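# Take one tumbler from a dispenser, stand it upright

## Task

A cup dispenser is fixed upright to the table: a tube holding four tumblers upside down (openings facing down), pressed upward by a spring against a rubber ring at the tube's top. Remove one tumbler and stand it on an open part of the table with its opening facing up, while the other three stay inside the dispenser. It only counts if everything stays that way once the robot no longer supports it. Afterwards both hands must release and withdraw, and nothing may be pushed or dropped off the table.

## Robot and tools

ROBOT. Two arms, left_arm and right_arm, face each other across the table. left_arm's base is on the +y side. The names are not image sides. Each arm carries an identical five-finger right hand, so the two hands are not mirror images.

FRAMES. Reported positions use one world frame: origin on the table top midway between the two bases, +z up, table surface at z = 0. Each result's state line gives, per arm, the hand point position (m), orientation quaternion (w,x,y,z) and linear (m/s) and angular (rad/s) velocities. Printed positions can be a little wrong, more so at long reach. The hand point sits 0.05 m in front of the palm, where index pad meets thumb tip in a pinch. Its axes: +z runs along the straightened fingers (fingertips 0.06 to 0.07 m past the point), +y points out of the palm, +x runs across the palm toward the little finger. Across the palm the hand spans 0.08 m on the little-finger side and 0.02 m (thumb in front of palm) up to 0.09 m on the thumb side. A wrist bracket on the little-finger side sticks 0.03 m beyond the point along +y and 0.11 m across, and can collide.

THE ROW. Every command uses one row of 28 numbers, each in [-1, 1], covering both arms even if one is idle: left_arm dx, dy, dz, rx, ry, rz, then left hand little, ring, middle, index, thumb_bend, thumb_turn, force_limit, speed; then the same 14 for right_arm. dx..rz are offsets, not absolute poses, expressed in that hand point's own axes and measured from the pose in the latest result showing that hand (before any such result, and for second or later calls in one reply, from where it is when the action begins). Scale: 1.0 equals 0.6 m or 180 degrees; rx, ry, rz form a single rotation vector. All zeros means go back to that reference pose, not stay still. Per control step the commanded pose is clipped to 100 mm and 16 degrees from the measured one. The eight hand numbers are absolute targets: +1 open/straight, -1 fully curled; thumb_turn +1 beside the palm, -1 opposite the fingers. A pinch is roughly index -0.22, thumb_bend -0.75, thumb_turn -0.57. force_limit maps -1..+1 to about 0..10 N at the fingertip (0..15 N for the thumb motors) and only stops closing. speed maps -1..+1 to nearly zero..full (full travel in 0.6 s); close at -0.9 or slower for a soft grip. No value means unchanged: repeat the last hand numbers sent, or before any, hand_measured plus hand_force_limit and hand_speed. A motor only starts if its target changes by 0.01 or more. With thumb_turn fully in front, the hand can wrap an object 0.035 to 0.08 m wide; turn the thumb before arriving.

TOOLS. execute_actions: {"actions": [...], "pictures": bool}. The list holds at most one item: empty = just read state; {"rows": [1 to 15 rows], "steps": up to 15} runs rows one per 1/30 s step, last row repeated; {"steps": n} with n up to 300 waits, counting from the previous result. move: {"target": one 28-number row, "speed": 0.002 to 0.5 m/s (default 0.25; turning up to twice that in rad/s), "stop_force": 9 to 40 N, optional}. It drives each hand point in a straight line to its target, both arms finishing together in 0.5 to 10 s; it ignores obstacles. With stop_force, an arm whose wrist sensor feels that much extra push against its motion stops and backs off two steps; use it only with slow speed and no rotation, and omit it when moving away from something being pressed.

RESULTS. Per hand: hand_measured, hand_stopped_by (moving, target, force, stalled, fault), hand_load_n (positive means pushed open; near zero means grip lost), hand_force_limit, hand_speed. Wrist force and torque are in the end-effector axes, offset up to about 4 N, saturating near 50 N. pose unreachable and HELD flag steps the clearance check altered or blocked. Hand target shows where the controller is driving. Joint torques are noisy. The simulation keeps running between calls; fingers keep moving toward targets. Cameras: cam_high, cam_low, cam_left_wrist, cam_right_wrist, 504x504 each, with calibration provided.

AVOID. Joint torque above limits (136 N m big joints, 25.4 N m wrist) or 150 N external force causes a 10 s arm stop; stiff arms fault if a target lies even slightly beyond firm contact. Never let the arms strike or press on each other. Watch MOTOR HOT warnings. Don't drop, slam, or knock anything off the table.

TASK TIP. The tumbler's bottom faces up at the collar; grip it, lift it clear of the collar, rotate it half a turn, set it opening-up on free table space, open the hand, and lift away.

Each tool is called after ">>>" by a JSON object that holds its "method" and its "body", one argument or row to a line.

Reference images:

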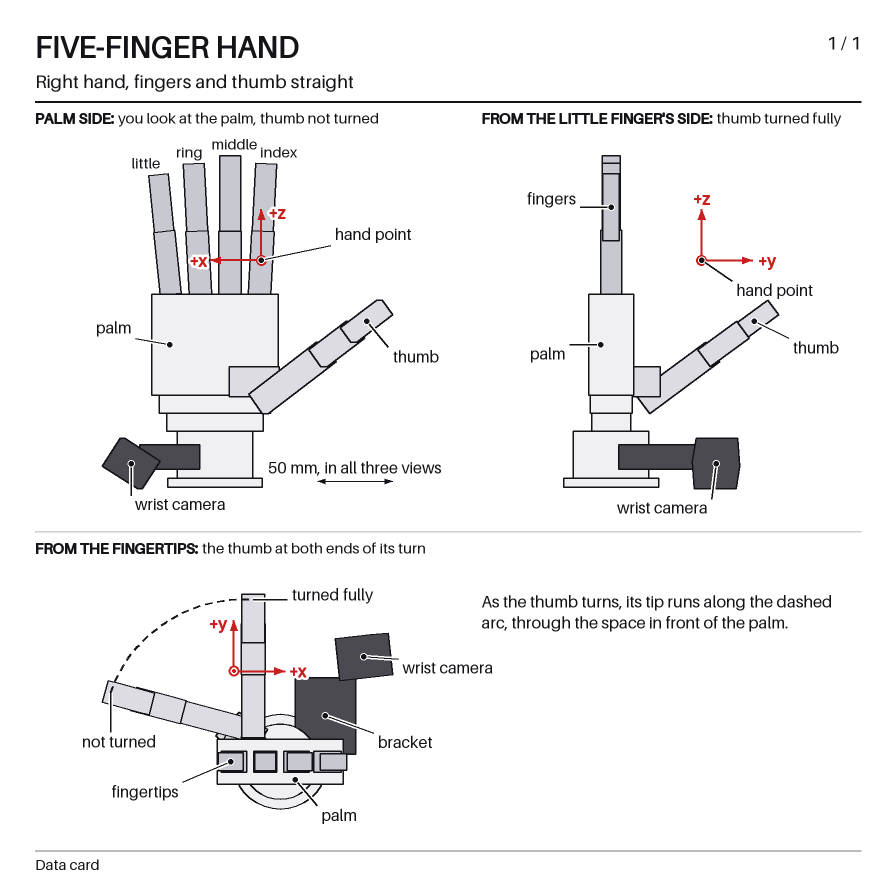

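## Session

>>> {"method": "execute_actions", "body": {
  "actions": []
}}

Scene clock: 0.00 s of 6600.00 s.
left_arm: end_effector_position=(+0.3006, +0.4257, +0.4695) hand_measured=(+1.000, +1.000, +1.000, +1.000, +1.000, +1.000) hand_load_n=(+0.0, +0.0, +0.0, +0.0, +0.0, +0.0) hand_stopped_by=(target, target, target, target, target, target) hand_force_limit=0.00 hand_speed=-0.80 end_effector_quat_wxyz=(-0.010, +0.325, +0.946, -0.004) end_effector_velocity=(-0.000, +0.000, -0.000) end_effector_angular_velocity=(+0.001, +0.001, +0.001) | right_arm: end_effector_position=(+0.1852, -0.3086, +0.4827) hand_measured=(+1.000, +1.000, +1.000, +1.000, +1.000, +1.000) hand_load_n=(+0.0, +0.0, +0.0, +0.0, +0.0, +0.0) hand_stopped_by=(target, target, target, target, target, target) hand_force_limit=0.00 hand_speed=-0.80 end_effector_quat_wxyz=(+0.003, -0.289, +0.957, +0.006) end_effector_velocity=(-0.000, +0.000, -0.000) end_effector_angular_velocity=(+0.000, +0.002, +0.000)
Joint positions: left_arm=[ 0.579 -1.702  1.348  1.937  1.589 -1.913] | right_arm=[-1.176 -1.704  1.314  1.955  1.559 -1.895]
Joint velocities: left_arm=[0.001 0.    0.001 0.    0.001 0.   ] | right_arm=[-0.     0.     0.     0.001 -0.001 -0.   ]
Joint torques (N m, as the arm reports them, + toward a larger angle): no reading
Motor temperatures (°C, as the motors report them): left_arm=[21 24 21 29 30 31] | right_arm=[21 24 22 30 26 29]
Wrist force (N, on the end effector, along its own x y z axes, offset not removed): no reading
Wrist torque (N m, same axes, about the end effector's origin, offset not removed): no reading
Hand target (left_arm): +0.301, +0.426, +0.470; -0.010, +0.325, +0.946, -0.004
Hand target (right_arm): +0.185, -0.309, +0.483; +0.003, -0.289, +0.957, +0.006

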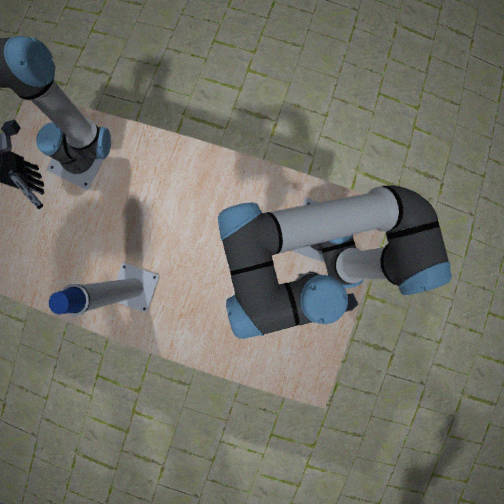

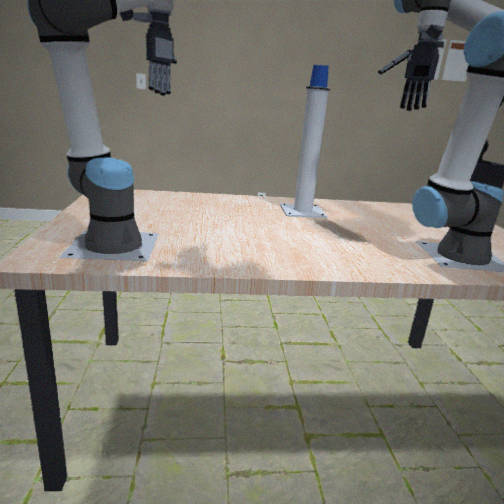

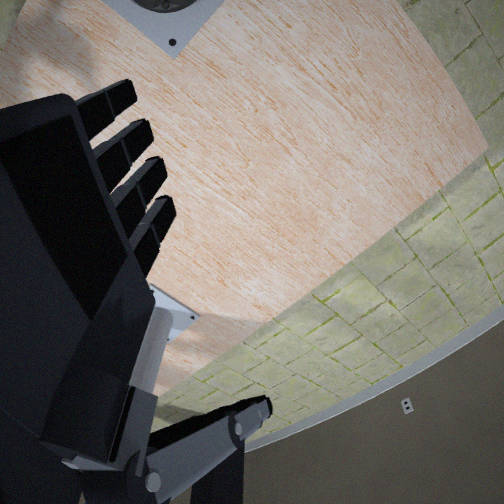

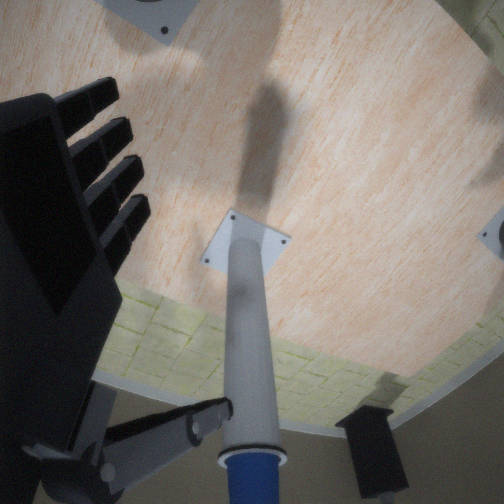

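>>> {"method": "zoom_image", "body": {
  "camera": "cam_low",
  "region": [270, 50, 370, 130]
}}

>>> {"method": "zoom_image", "body": {
  "camera": "cam_high",
  "region": [30, 250, 180, 340]
}}

Region (270, 50, 370, 130) of cam_low's 504x504 image, scaled by 5.040, with more detail than that image has; it fills the top 403 rows of this view, and the rest is white.

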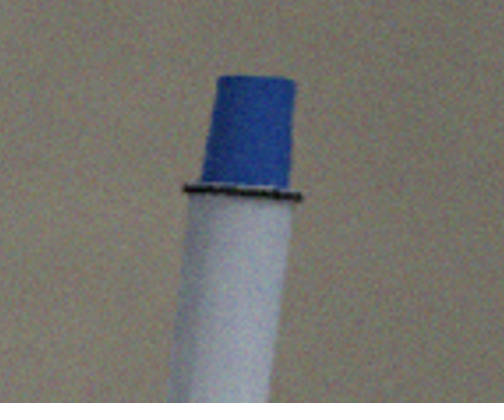

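Region (30, 250, 180, 340) of cam_high's 504x504 image, scaled by 3.360, with more detail than that image has; it fills the top 302 rows of this view, and the rest is white.

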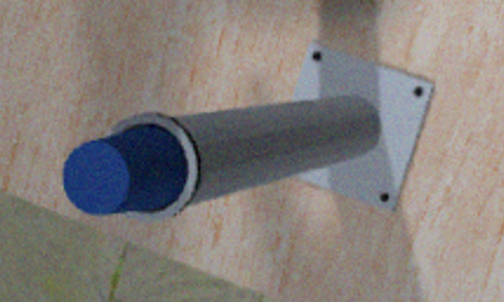

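>>> {"method": "move", "body": {
  "target": [0,0,0,0,0,0,1,1,1,1,1,1,0,-0.8,-0.38,-0.075,-0.062,0.149,-0.483,0.143,1,1,1,1,1,-1,0,0],
  "speed": 0.3
}}

Scene clock: 28.27 s of 6600.00 s.
left_arm: end_effector_position=(+0.3006, +0.4257, +0.4695) hand_measured=(+1.000, +1.000, +1.000, +1.000, +1.000, +1.000) hand_load_n=(+0.0, +0.0, +0.0, +0.0, +0.0, +0.0) hand_stopped_by=(target, target, target, target, target, target) hand_force_limit=0.00 hand_speed=-0.80 end_effector_quat_wxyz=(-0.010, +0.325, +0.946, -0.004) end_effector_velocity=(+0.000, -0.000, -0.000) end_effector_angular_velocity=(-0.001, -0.000, +0.000) | right_arm: end_effector_position=(+0.3993, -0.2201, +0.5218) hand_measured=(+1.000, +1.000, +1.000, +1.000, +1.000, -1.000) hand_load_n=(+0.0, +0.0, +0.0, +0.0, +0.0, +0.0) hand_stopped_by=(target, target, target, target, target, target) hand_force_limit=0.00 hand_speed=0.00 end_effector_quat_wxyz=(+0.707, +0.000, +0.707, +0.001) end_effector_velocity=(+0.002, -0.000, +0.001) end_effector_angular_velocity=(+0.002, -0.012, -0.003)
Joint positions: left_arm=[ 0.579 -1.702  1.348  1.937  1.589 -1.913] | right_arm=[-0.728 -1.848  1.799  0.048  2.279 -1.57 ]
Joint velocities: left_arm=[ 0.     0.    -0.    -0.001  0.     0.   ] | right_arm=[-0.002  0.     0.005 -0.021  0.001 -0.008]
Joint torques (N m, as the arm reports them, + toward a larger angle): left_arm=[ -0.42 -10.26 -15.45   2.34   0.27   0.26] | right_arm=[-14.62   0.45  -7.34  -2.56   1.97  -2.41]
Motor temperatures (°C, as the motors report them): left_arm=[21 24 21 29 30 31] | right_arm=[21 24 22 30 26 29]
Wrist force (N, on the end effector, along its own x y z axes, offset not removed): left_arm=[-1.6 2.4 1.7] | right_arm=[0.6 -0.6 -1.1]
Wrist torque (N m, same axes, about the end effector's origin, offset not removed): left_arm=[0.23 0.17 -0.17] | right_arm=[0.13 -0.27 -0.16]
Hand target (left_arm): +0.301, +0.426, +0.470; -0.010, +0.325, +0.946, -0.004
Hand target (right_arm): +0.399, -0.220, +0.522; +0.708, +0.000, +0.707, +0.001
Off the commanded pose (left_arm): 0.000 m, 0 deg.
Off the commanded pose (right_arm): 0.001 m, 0 deg.
After step 90, 21.93 s passed at rest.
move: done
camera_calibration (this result's frames):
cam_left_wrist: T_world_to_cam=[[0.739793, 0.671632, -0.0402229, -0.481758], [0.565951, -0.588829, 0.577043, -0.198208], [0.363876, -0.449657, -0.815722, 0.590456], [0, 0, 0, 1]] pos_world=[0.253725, 0.472356, 0.576645]
cam_right_wrist: T_world_to_cam=[[-0.0276767, 0.997483, 0.0652796, 0.190638], [-0.54342, -0.0698256, 0.836552, -0.233448], [0.839005, -0.0123212, 0.543985, -0.492463], [0, 0, 0, 1]] pos_world=[0.291595, -0.212527, 0.450739]

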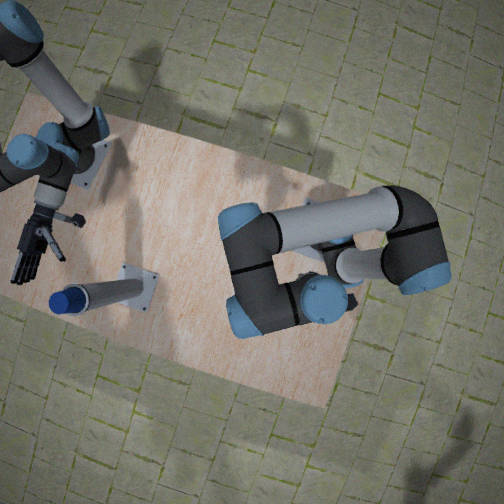

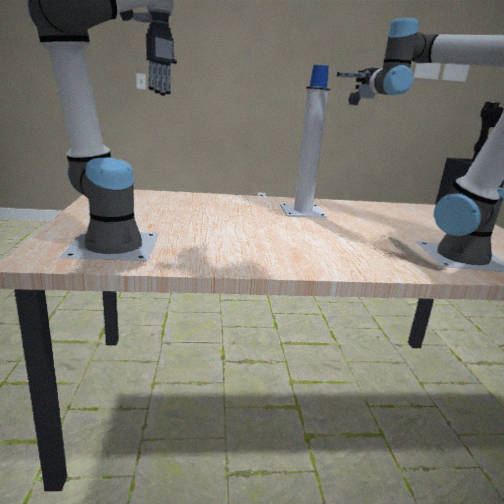

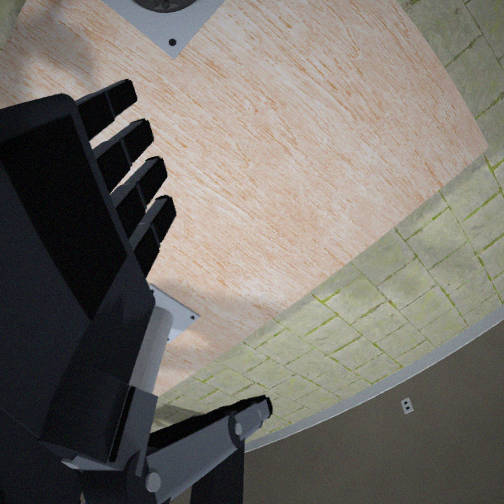

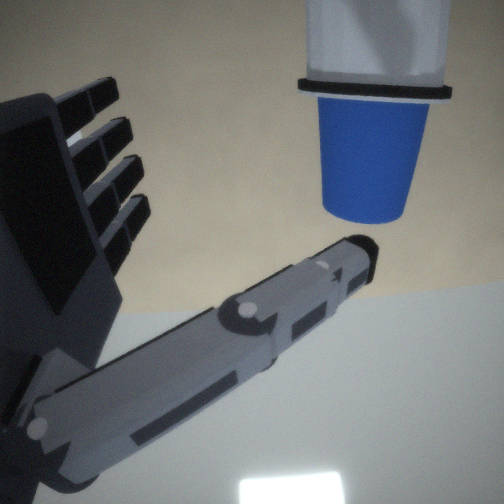

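>>> {"method": "move", "body": {
  "target": [0,0,0,0,0,0,1,1,1,1,1,1,0,-0.8,0,0.12,0,0,0,0,1,1,1,1,1,-1,0,0],
  "speed": 0.15
}}

Scene clock: 35.00 s of 6600.00 s.
left_arm: end_effector_position=(+0.3006, +0.4257, +0.4695) hand_measured=(+1.000, +1.000, +1.000, +1.000, +1.000, +1.000) hand_load_n=(+0.0, +0.0, +0.0, +0.0, +0.0, +0.0) hand_stopped_by=(target, target, target, target, target, target) hand_force_limit=0.00 hand_speed=-0.80 end_effector_quat_wxyz=(-0.010, +0.325, +0.946, -0.004) end_effector_velocity=(+0.000, -0.000, -0.000) end_effector_angular_velocity=(+0.001, +0.001, -0.000) | right_arm: end_effector_position=(+0.3991, -0.1481, +0.5216) hand_measured=(+1.000, +1.000, +1.000, +1.000, +1.000, -1.000) hand_load_n=(+0.0, +0.0, +0.0, +0.0, +0.0, +0.0) hand_stopped_by=(target, target, target, target, target, target) hand_force_limit=0.00 hand_speed=0.00 end_effector_quat_wxyz=(+0.707, +0.000, +0.707, +0.001) end_effector_velocity=(+0.000, +0.002, +0.000) end_effector_angular_velocity=(-0.000, +0.001, -0.001)
Joint positions: left_arm=[ 0.579 -1.702  1.348  1.937  1.589 -1.913] | right_arm=[-0.565 -1.674  1.661  0.012  2.442 -1.57 ]
Joint velocities: left_arm=[-0.     0.001  0.001 -0.001  0.     0.   ] | right_arm=[ 0.003  0.005 -0.006  0.003  0.004  0.001]
Joint torques (N m, as the arm reports them, + toward a larger angle): left_arm=[ -0.78 -10.15 -15.32   2.4    0.21   0.08] | right_arm=[ 10.08  -7.09 -32.15   0.44   2.15   1.92]
Motor temperatures (°C, as the motors report them): left_arm=[21 24 21 29 30 31] | right_arm=[21 24 22 30 26 29]
Wrist force (N, on the end effector, along its own x y z axes, offset not removed): left_arm=[-0.5 -0.2 -0.5] | right_arm=[-0.1 0.9 1.2]
Wrist torque (N m, same axes, about the end effector's origin, offset not removed): left_arm=[0.14 0.01 -0.15] | right_arm=[0.06 -0.15 -0.11]
Hand target (left_arm): +0.301, +0.426, +0.470; -0.010, +0.325, +0.946, -0.004
Hand target (right_arm): +0.399, -0.148, +0.522; +0.707, +0.000, +0.707, +0.001
Off the commanded pose (left_arm): 0.000 m, 0 deg.
Off the commanded pose (right_arm): 0.000 m, 0 deg.
After step 90, 2.73 s passed at rest.
move: done
camera_calibration (this result's frames):
cam_right_wrist: T_world_to_cam=[[-0.0277695, 0.997473, 0.0653876, 0.118856], [-0.543366, -0.0699674, 0.836575, -0.22846], [0.839037, -0.0122981, 0.543936, -0.491305], [0, 0, 0, 1]] pos_world=[0.291386, -0.140583, 0.45059]

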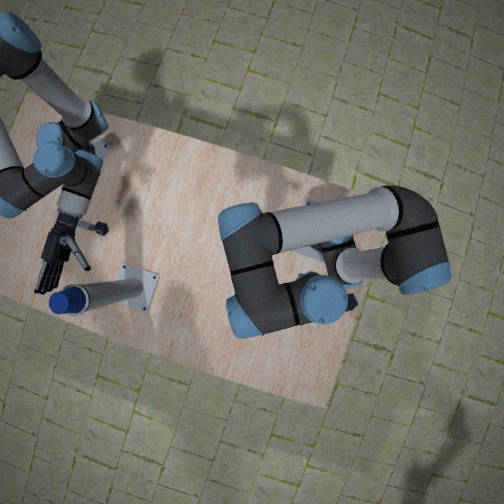

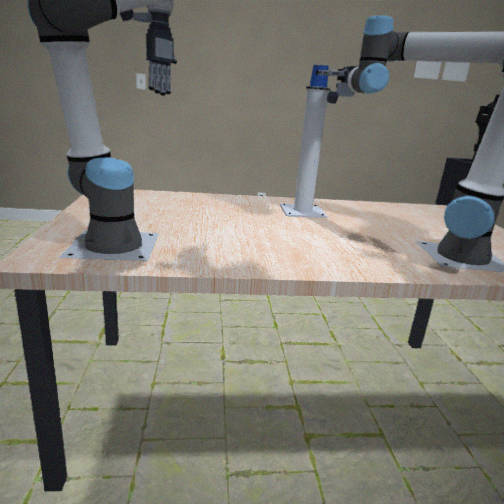

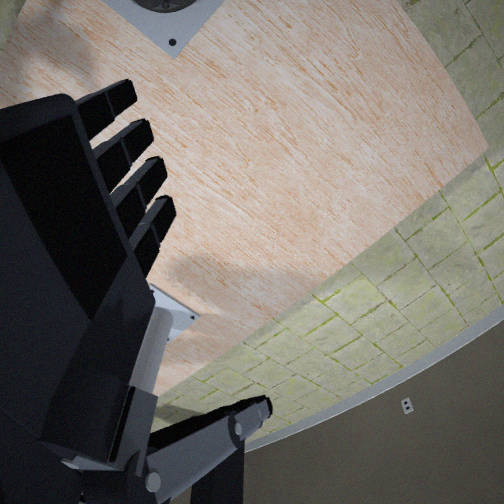

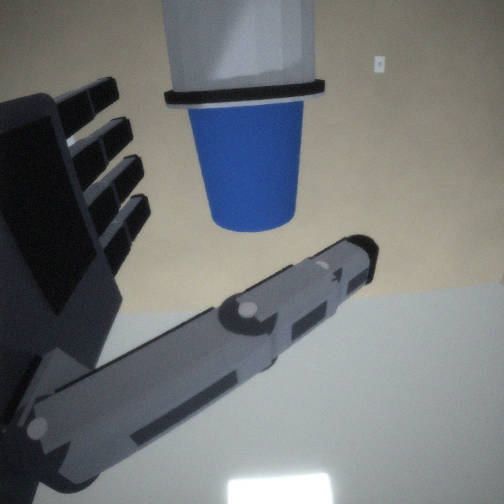

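>>> {"method": "move", "body": {
  "target": [0,0,0,0,0,0,1,1,1,1,1,1,0,-0.8,0.006,0.009,0.128,0,0,0,1,1,1,1,1,-1,0,0],
  "speed": 0.05,
  "stop_force": 12
}}

Scene clock: 40.23 s of 6600.00 s.
left_arm: end_effector_position=(+0.3006, +0.4257, +0.4695) hand_measured=(+1.000, +1.000, +1.000, +1.000, +1.000, +1.000) hand_load_n=(+0.0, +0.0, +0.0, +0.0, +0.0, +0.0) hand_stopped_by=(target, target, target, target, target, target) hand_force_limit=0.00 hand_speed=-0.80 end_effector_quat_wxyz=(-0.010, +0.325, +0.946, -0.004) end_effector_velocity=(+0.000, +0.000, +0.000) end_effector_angular_velocity=(-0.001, -0.000, +0.001) | right_arm: end_effector_position=(+0.4758, -0.1427, +0.5179) hand_measured=(+1.000, +1.000, +1.000, +1.000, +1.000, -1.000) hand_load_n=(+0.0, +0.0, +0.0, +0.0, +0.0, +0.0) hand_stopped_by=(target, target, target, target, target, target) hand_force_limit=0.00 hand_speed=0.00 end_effector_quat_wxyz=(+0.707, -0.000, +0.707, +0.001) end_effector_velocity=(+0.002, +0.000, -0.000) end_effector_angular_velocity=(-0.002, +0.001, -0.000)
Joint positions: left_arm=[ 0.579 -1.702  1.348  1.937  1.589 -1.913] | right_arm=[-0.705 -1.583  1.585 -0.003  2.302 -1.57 ]
Joint velocities: left_arm=[ 0.001 -0.    -0.    -0.001  0.    -0.   ] | right_arm=[-0.003  0.003 -0.004  0.002 -0.003 -0.001]
Joint torques (N m, as the arm reports them, + toward a larger angle): left_arm=[ -1.01 -10.2  -15.82   2.38   0.43   0.27] | right_arm=[-13.63 -13.06 -33.13  -2.51  -2.68  -1.85]
Motor temperatures (°C, as the motors report them): left_arm=[21 24 21 29 30 31] | right_arm=[21 24 22 30 26 29]
Wrist force (N, on the end effector, along its own x y z axes, offset not removed): left_arm=[-0.4 1.8 -3.2] | right_arm=[1.1 -0.7 -0.1]
Wrist torque (N m, same axes, about the end effector's origin, offset not removed): left_arm=[0.62 0.13 0.00] | right_arm=[-0.03 -0.37 -0.10]
Hand target (left_arm): +0.301, +0.426, +0.470; -0.010, +0.325, +0.946, -0.004
Hand target (right_arm): +0.476, -0.143, +0.518; +0.707, -0.000, +0.707, +0.001
Off the commanded pose (left_arm): 0.000 m, 0 deg.
Off the commanded pose (right_arm): 0.000 m, 0 deg.
After step 90, 0.33 s passed at rest.
move: done
camera_calibration (this result's frames):
cam_right_wrist: T_world_to_cam=[[-0.0277722, 0.997481, 0.0652729, 0.115859], [-0.543455, -0.0698714, 0.836525, -0.183264], [0.838979, -0.0122408, 0.544026, -0.553599], [0, 0, 0, 1]] pos_world=[0.36808, -0.135149, 0.446916]

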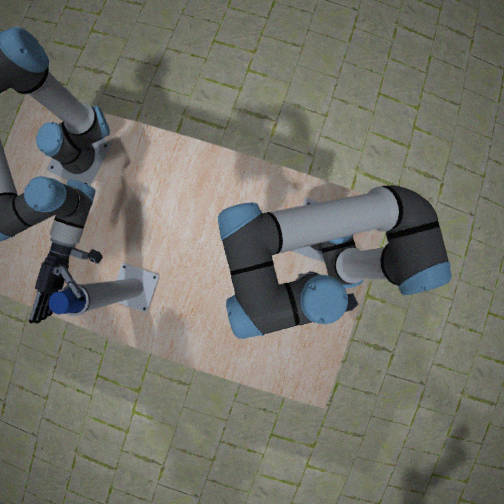

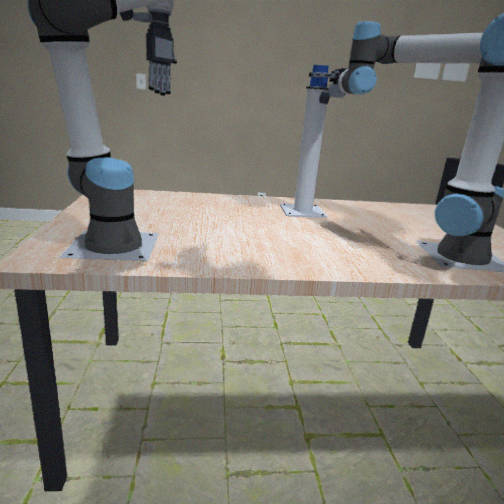

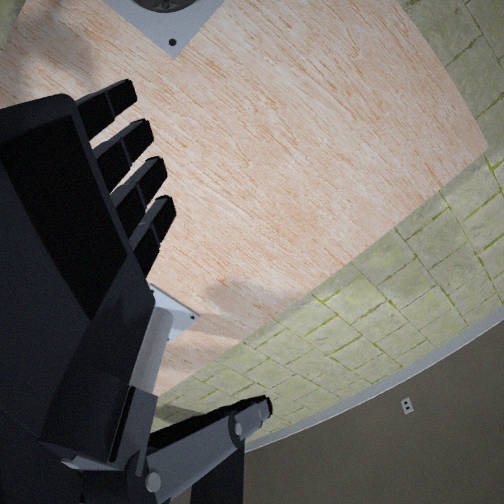

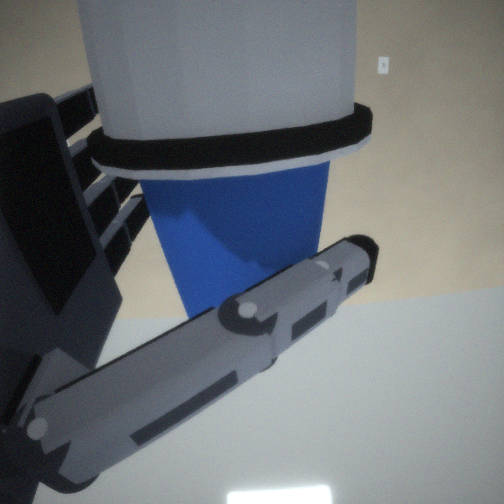

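>>> {"method": "move", "body": {
  "target": [0,0,0,0,0,0,1,1,1,1,1,1,0,-0.8,0,0.004,0.008,0,0,0,1,-1,-1,-1,-1,-1,0.8,-0.6],
  "speed": 0.03
}}

>>> {"method": "zoom_image", "body": {
  "camera": "cam_low",
  "region": [280, 40, 400, 130]
}}

>>> {"method": "zoom_image", "body": {
  "camera": "cam_high",
  "region": [10, 230, 130, 340]
}}

Scene clock: 45.83 s of 6600.00 s.
left_arm: end_effector_position=(+0.3006, +0.4257, +0.4695) hand_measured=(+1.000, +1.000, +1.000, +1.000, +1.000, +1.000) hand_load_n=(+0.0, +0.0, +0.0, +0.0, +0.0, +0.0) hand_stopped_by=(target, target, target, target, target, target) hand_force_limit=0.00 hand_speed=-0.80 end_effector_quat_wxyz=(-0.010, +0.325, +0.946, -0.004) end_effector_velocity=(-0.000, +0.001, +0.000) end_effector_angular_velocity=(+0.000, -0.000, +0.001) | right_arm: end_effector_position=(+0.4806, -0.1403, +0.5179) hand_measured=(+1.000, +0.014, +0.006, +0.006, +0.486, -1.000) hand_load_n=(+0.0, +10.5, +11.0, +9.0, +24.0, +6.0) hand_stopped_by=(target, force, force, force, force, target) hand_force_limit=0.80 hand_speed=-0.60 end_effector_quat_wxyz=(+0.707, -0.000, +0.707, +0.001) end_effector_velocity=(+0.000, -0.000, -0.001) end_effector_angular_velocity=(-0.001, +0.001, -0.001)
Joint positions: left_arm=[ 0.579 -1.702  1.348  1.937  1.589 -1.913] | right_arm=[-0.708 -1.572  1.574 -0.003  2.298 -1.57 ]
Joint velocities: left_arm=[ 0.001 -0.001  0.     0.    -0.    -0.   ] | right_arm=[-0.001 -0.     0.001 -0.     0.001 -0.   ]
Joint torques (N m, as the arm reports them, + toward a larger angle): left_arm=[ -0.96 -10.27 -15.92   2.44   0.33   0.29] | right_arm=[-10.77 -16.53 -26.27   0.62   2.06  -2.29]
Motor temperatures (°C, as the motors report them): left_arm=[21 24 21 29 30 31] | right_arm=[21 24 22 30 26 29]
Wrist force (N, on the end effector, along its own x y z axes, offset not removed): left_arm=[-1.2 1.8 -1.2] | right_arm=[-1.5 -0.4 1.4]
Wrist torque (N m, same axes, about the end effector's origin, offset not removed): left_arm=[0.35 0.16 -0.08] | right_arm=[-0.09 -0.20 -0.25]
Hand target (left_arm): +0.301, +0.426, +0.470; -0.010, +0.325, +0.946, -0.004
Hand target (right_arm): +0.481, -0.140, +0.518; +0.707, -0.000, +0.707, +0.001
Off the commanded pose (left_arm): 0.000 m, 0 deg.
Off the commanded pose (right_arm): 0.000 m, 0 deg.
After step 90, 0.83 s passed at rest.
move: done
camera_calibration (this result's frames):
cam_left_wrist: T_world_to_cam=[[0.739793, 0.671632, -0.040223, -0.481758], [0.565951, -0.588829, 0.577043, -0.198208], [0.363876, -0.449657, -0.815722, 0.590456], [0, 0, 0, 1]] pos_world=[0.253725, 0.472356, 0.576645]
cam_right_wrist: T_world_to_cam=[[-0.0277002, 0.997482, 0.0652865, 0.113573], [-0.543462, -0.0698435, 0.836523, -0.180439], [0.838976, -0.0123089, 0.544029, -0.557641], [0, 0, 0, 1]] pos_world=[0.372932, -0.132754, 0.4469]

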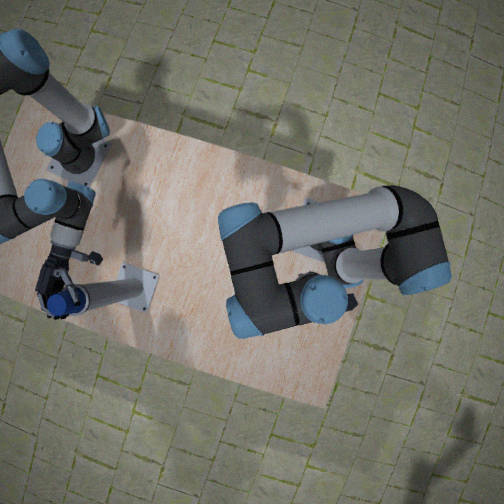

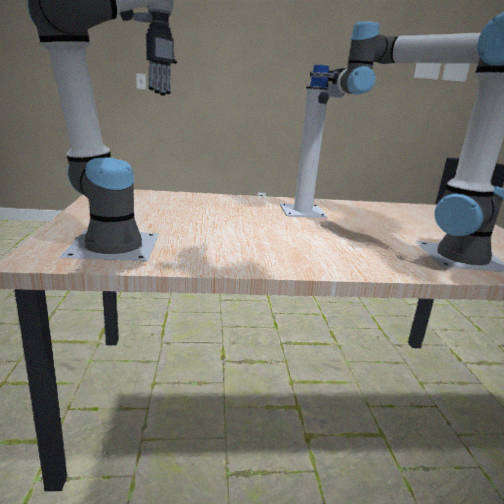

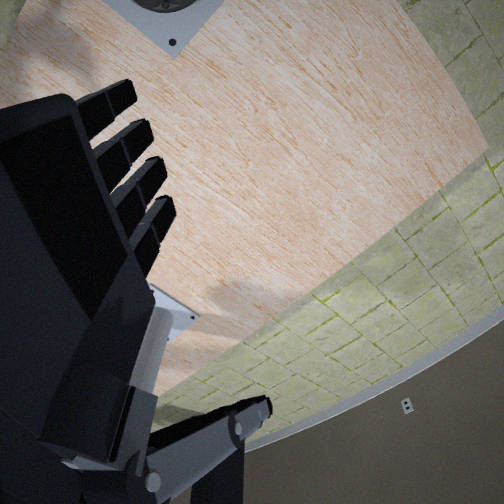

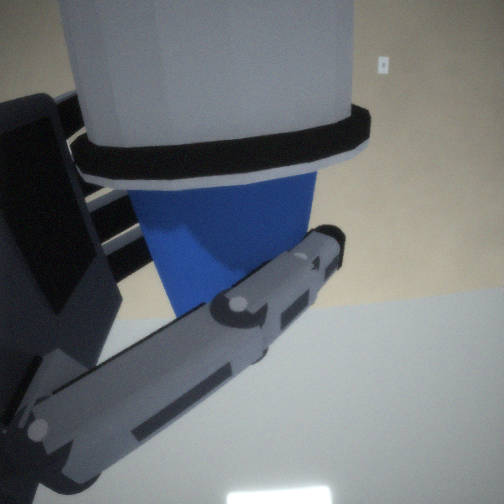

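Region (280, 40, 400, 130) of cam_low's 504x504 image, scaled by 4.200, with more detail than that image has; it fills the top 378 rows of this view, and the rest is white.

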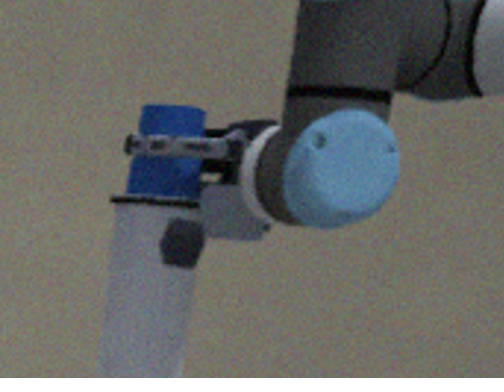

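Region (10, 230, 130, 340) of cam_high's 504x504 image, scaled by 4.200, with more detail than that image has; it fills the top 462 rows of this view, and the rest is white.

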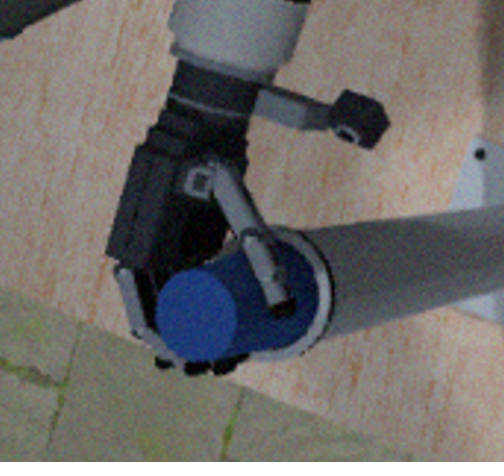

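>>> {"method": "move", "body": {
  "target": [0,0,0,0,0,0,1,1,1,1,1,1,0,-0.8,-0.04,0,0,0,0,0,1,-1,-1,-1,-1,-1,0.8,-0.6],
  "speed": 0.02
}}

Scene clock: 50.40 s of 6600.00 s.
left_arm: end_effector_position=(+0.3006, +0.4257, +0.4695) hand_measured=(+1.000, +1.000, +1.000, +1.000, +1.000, +1.000) hand_load_n=(+0.0, +0.0, +0.0, +0.0, +0.0, +0.0) hand_stopped_by=(target, target, target, target, target, target) hand_force_limit=0.00 hand_speed=-0.80 end_effector_quat_wxyz=(-0.010, +0.325, +0.946, -0.004) end_effector_velocity=(-0.000, +0.000, -0.000) end_effector_angular_velocity=(+0.001, +0.001, +0.001) | right_arm: end_effector_position=(+0.4806, -0.1403, +0.5418) hand_measured=(+1.000, +0.014, +0.006, +0.006, +0.486, -1.000) hand_load_n=(+0.0, +10.5, +10.5, +8.5, +24.0, +5.0) hand_stopped_by=(target, force, force, force, force, target) hand_force_limit=0.80 hand_speed=-0.60 end_effector_quat_wxyz=(+0.707, -0.000, +0.707, +0.001) end_effector_velocity=(+0.000, -0.000, +0.002) end_effector_angular_velocity=(+0.000, +0.000, -0.001)
Joint positions: left_arm=[ 0.579 -1.702  1.348  1.937  1.589 -1.913] | right_arm=[-0.708 -1.57   1.511  0.058  2.298 -1.57 ]
Joint velocities: left_arm=[ 0.001  0.     0.001  0.     0.001 -0.   ] | right_arm=[-0.001  0.    -0.005  0.005  0.     0.001]
Joint torques (N m, as the arm reports them, + toward a larger angle): left_arm=[ -0.42 -10.47 -16.27   2.33   0.5    0.23] | right_arm=[-16.04 -14.61 -35.05  -0.81  -1.06  -0.02]
Motor temperatures (°C, as the motors report them): left_arm=[21 24 21 29 30 31] | right_arm=[21 24 22 30 26 29]
Wrist force (N, on the end effector, along its own x y z axes, offset not removed): left_arm=[-0.1 2.8 -0.1] | right_arm=[2.9 1.3 -0.9]
Wrist torque (N m, same axes, about the end effector's origin, offset not removed): left_arm=[0.54 -0.12 -0.03] | right_arm=[0.06 0.15 -0.26]
Hand target (left_arm): +0.301, +0.426, +0.470; -0.010, +0.325, +0.946, -0.004
Hand target (right_arm): +0.481, -0.140, +0.542; +0.707, -0.000, +0.707, +0.001
Off the commanded pose (left_arm): 0.000 m, 0 deg.
Off the commanded pose (right_arm): 0.000 m, 0 deg.
After step 90, 0.07 s passed at rest.
move: done
camera_calibration (this result's frames):
cam_left_wrist: T_world_to_cam=[[0.739793, 0.671632, -0.0402228, -0.481758], [0.565951, -0.588829, 0.577043, -0.198208], [0.363876, -0.449657, -0.815722, 0.590456], [0, 0, 0, 1]] pos_world=[0.253725, 0.472356, 0.576645]
cam_right_wrist: T_world_to_cam=[[-0.0277313, 0.997485, 0.0652226, 0.112049], [-0.543501, -0.0698063, 0.836501, -0.20037], [0.83895, -0.0122513, 0.54407, -0.570605], [0, 0, 0, 1]] pos_world=[0.372915, -0.132745, 0.470751]

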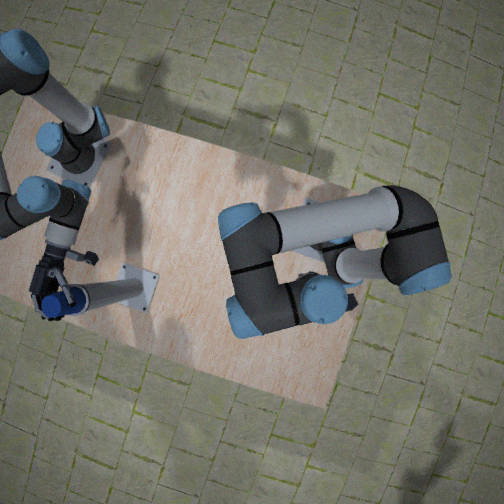

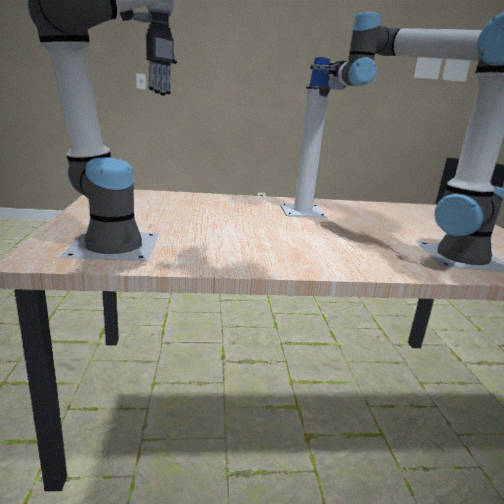

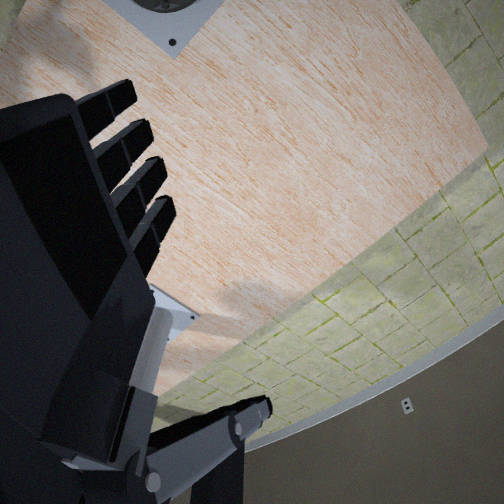

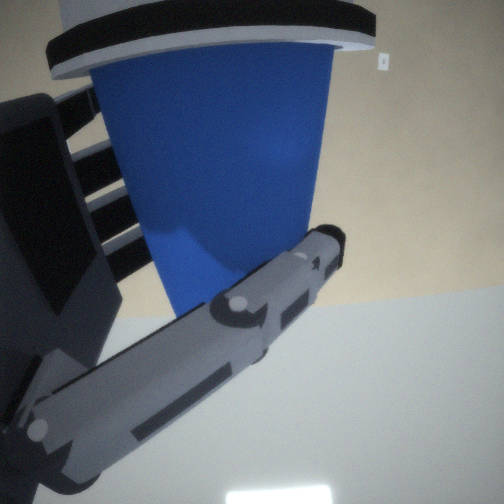

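>>> {"method": "move", "body": {
  "target": [0,0,0,0,0,0,1,1,1,1,1,1,0,-0.8,-0.19,0,0,0,0,0,1,-1,-1,-1,-1,-1,0.8,-0.6],
  "speed": 0.05
}}

>>> {"method": "zoom_image", "body": {
  "camera": "cam_low",
  "region": [270, 0, 400, 120]
}}

Scene clock: 55.90 s of 6600.00 s.
left_arm: end_effector_position=(+0.3006, +0.4257, +0.4695) hand_measured=(+1.000, +1.000, +1.000, +1.000, +1.000, +1.000) hand_load_n=(+0.0, +0.0, +0.0, +0.0, +0.0, +0.0) hand_stopped_by=(target, target, target, target, target, target) hand_force_limit=0.00 hand_speed=-0.80 end_effector_quat_wxyz=(-0.010, +0.325, +0.946, -0.004) end_effector_velocity=(+0.000, +0.000, +0.000) end_effector_angular_velocity=(-0.001, -0.000, +0.001) | right_arm: end_effector_position=(+0.4807, -0.1403, +0.6556) hand_measured=(+1.000, +0.014, +0.006, +0.006, +0.486, -1.000) hand_load_n=(+0.0, +10.5, +10.5, +9.0, +24.0, +6.0) hand_stopped_by=(target, force, force, force, force, target) hand_force_limit=0.80 hand_speed=-0.60 end_effector_quat_wxyz=(+0.707, -0.000, +0.707, +0.001) end_effector_velocity=(-0.000, +0.001, +0.001) end_effector_angular_velocity=(-0.000, +0.002, +0.001)
Joint positions: left_arm=[ 0.579 -1.702  1.348  1.937  1.589 -1.913] | right_arm=[-0.708 -1.513  1.155  0.357  2.298 -1.57 ]
Joint velocities: left_arm=[ 0.001 -0.    -0.001  0.     0.001  0.   ] | right_arm=[ 0.001  0.003 -0.008  0.008 -0.     0.001]
Joint torques (N m, as the arm reports them, + toward a larger angle): left_arm=[ -0.6  -10.99 -15.78   2.36   0.45   0.19] | right_arm=[ -2.33 -15.04 -31.23   0.2    0.96   1.74]
Motor temperatures (°C, as the motors report them): left_arm=[21 24 21 29 30 31] | right_arm=[21 24 22 30 26 29]
Wrist force (N, on the end effector, along its own x y z axes, offset not removed): left_arm=[-0.4 1.6 -2.3] | right_arm=[-0.2 0.1 1.6]
Wrist torque (N m, same axes, about the end effector's origin, offset not removed): left_arm=[0.37 0.16 0.07] | right_arm=[0.04 -0.16 -0.13]
Hand target (left_arm): +0.301, +0.426, +0.470; -0.010, +0.325, +0.946, -0.004
Hand target (right_arm): +0.481, -0.140, +0.656; +0.707, -0.000, +0.707, +0.001
Off the commanded pose (left_arm): 0.000 m, 0 deg.
Off the commanded pose (right_arm): 0.000 m, 0 deg.
move: done
camera_calibration (this result's frames):
cam_left_wrist: T_world_to_cam=[[0.739793, 0.671631, -0.0402228, -0.481758], [0.565951, -0.588829, 0.577043, -0.198208], [0.363876, -0.449657, -0.815722, 0.590456], [0, 0, 0, 1]] pos_world=[0.253725, 0.472356, 0.576645]
cam_right_wrist: T_world_to_cam=[[-0.0279159, 0.997482, 0.0651965, 0.104728], [-0.543571, -0.0698839, 0.836449, -0.295457], [0.838899, -0.0120887, 0.544153, -0.632558], [0, 0, 0, 1]] pos_world=[0.372974, -0.132758, 0.584516]

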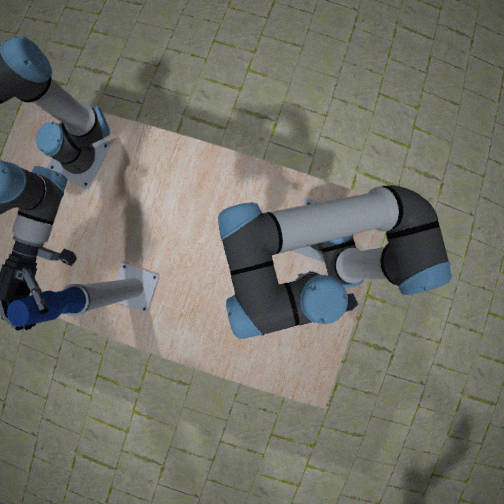

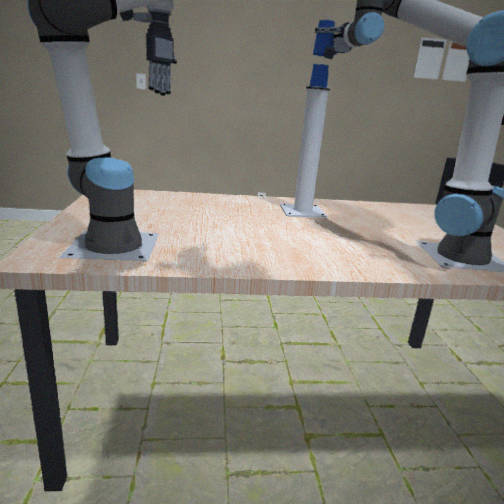

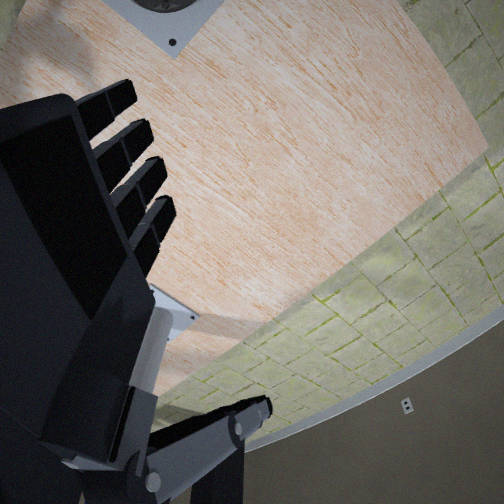

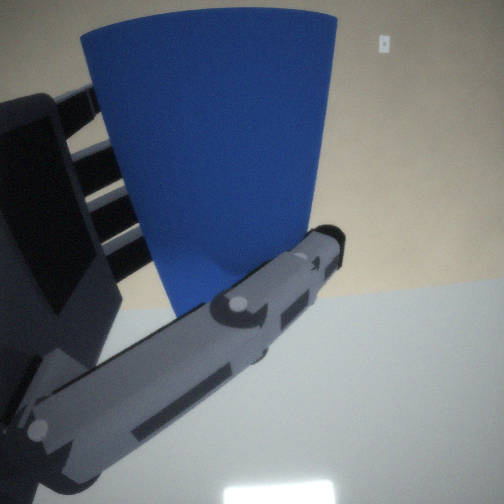

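Region (270, 0, 400, 120) of cam_low's 504x504 image, scaled by 3.877, with more detail than that image has; it fills the top 465 rows of this view, and the rest is white.

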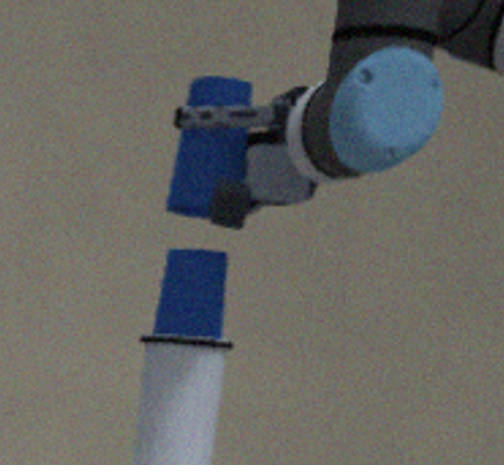

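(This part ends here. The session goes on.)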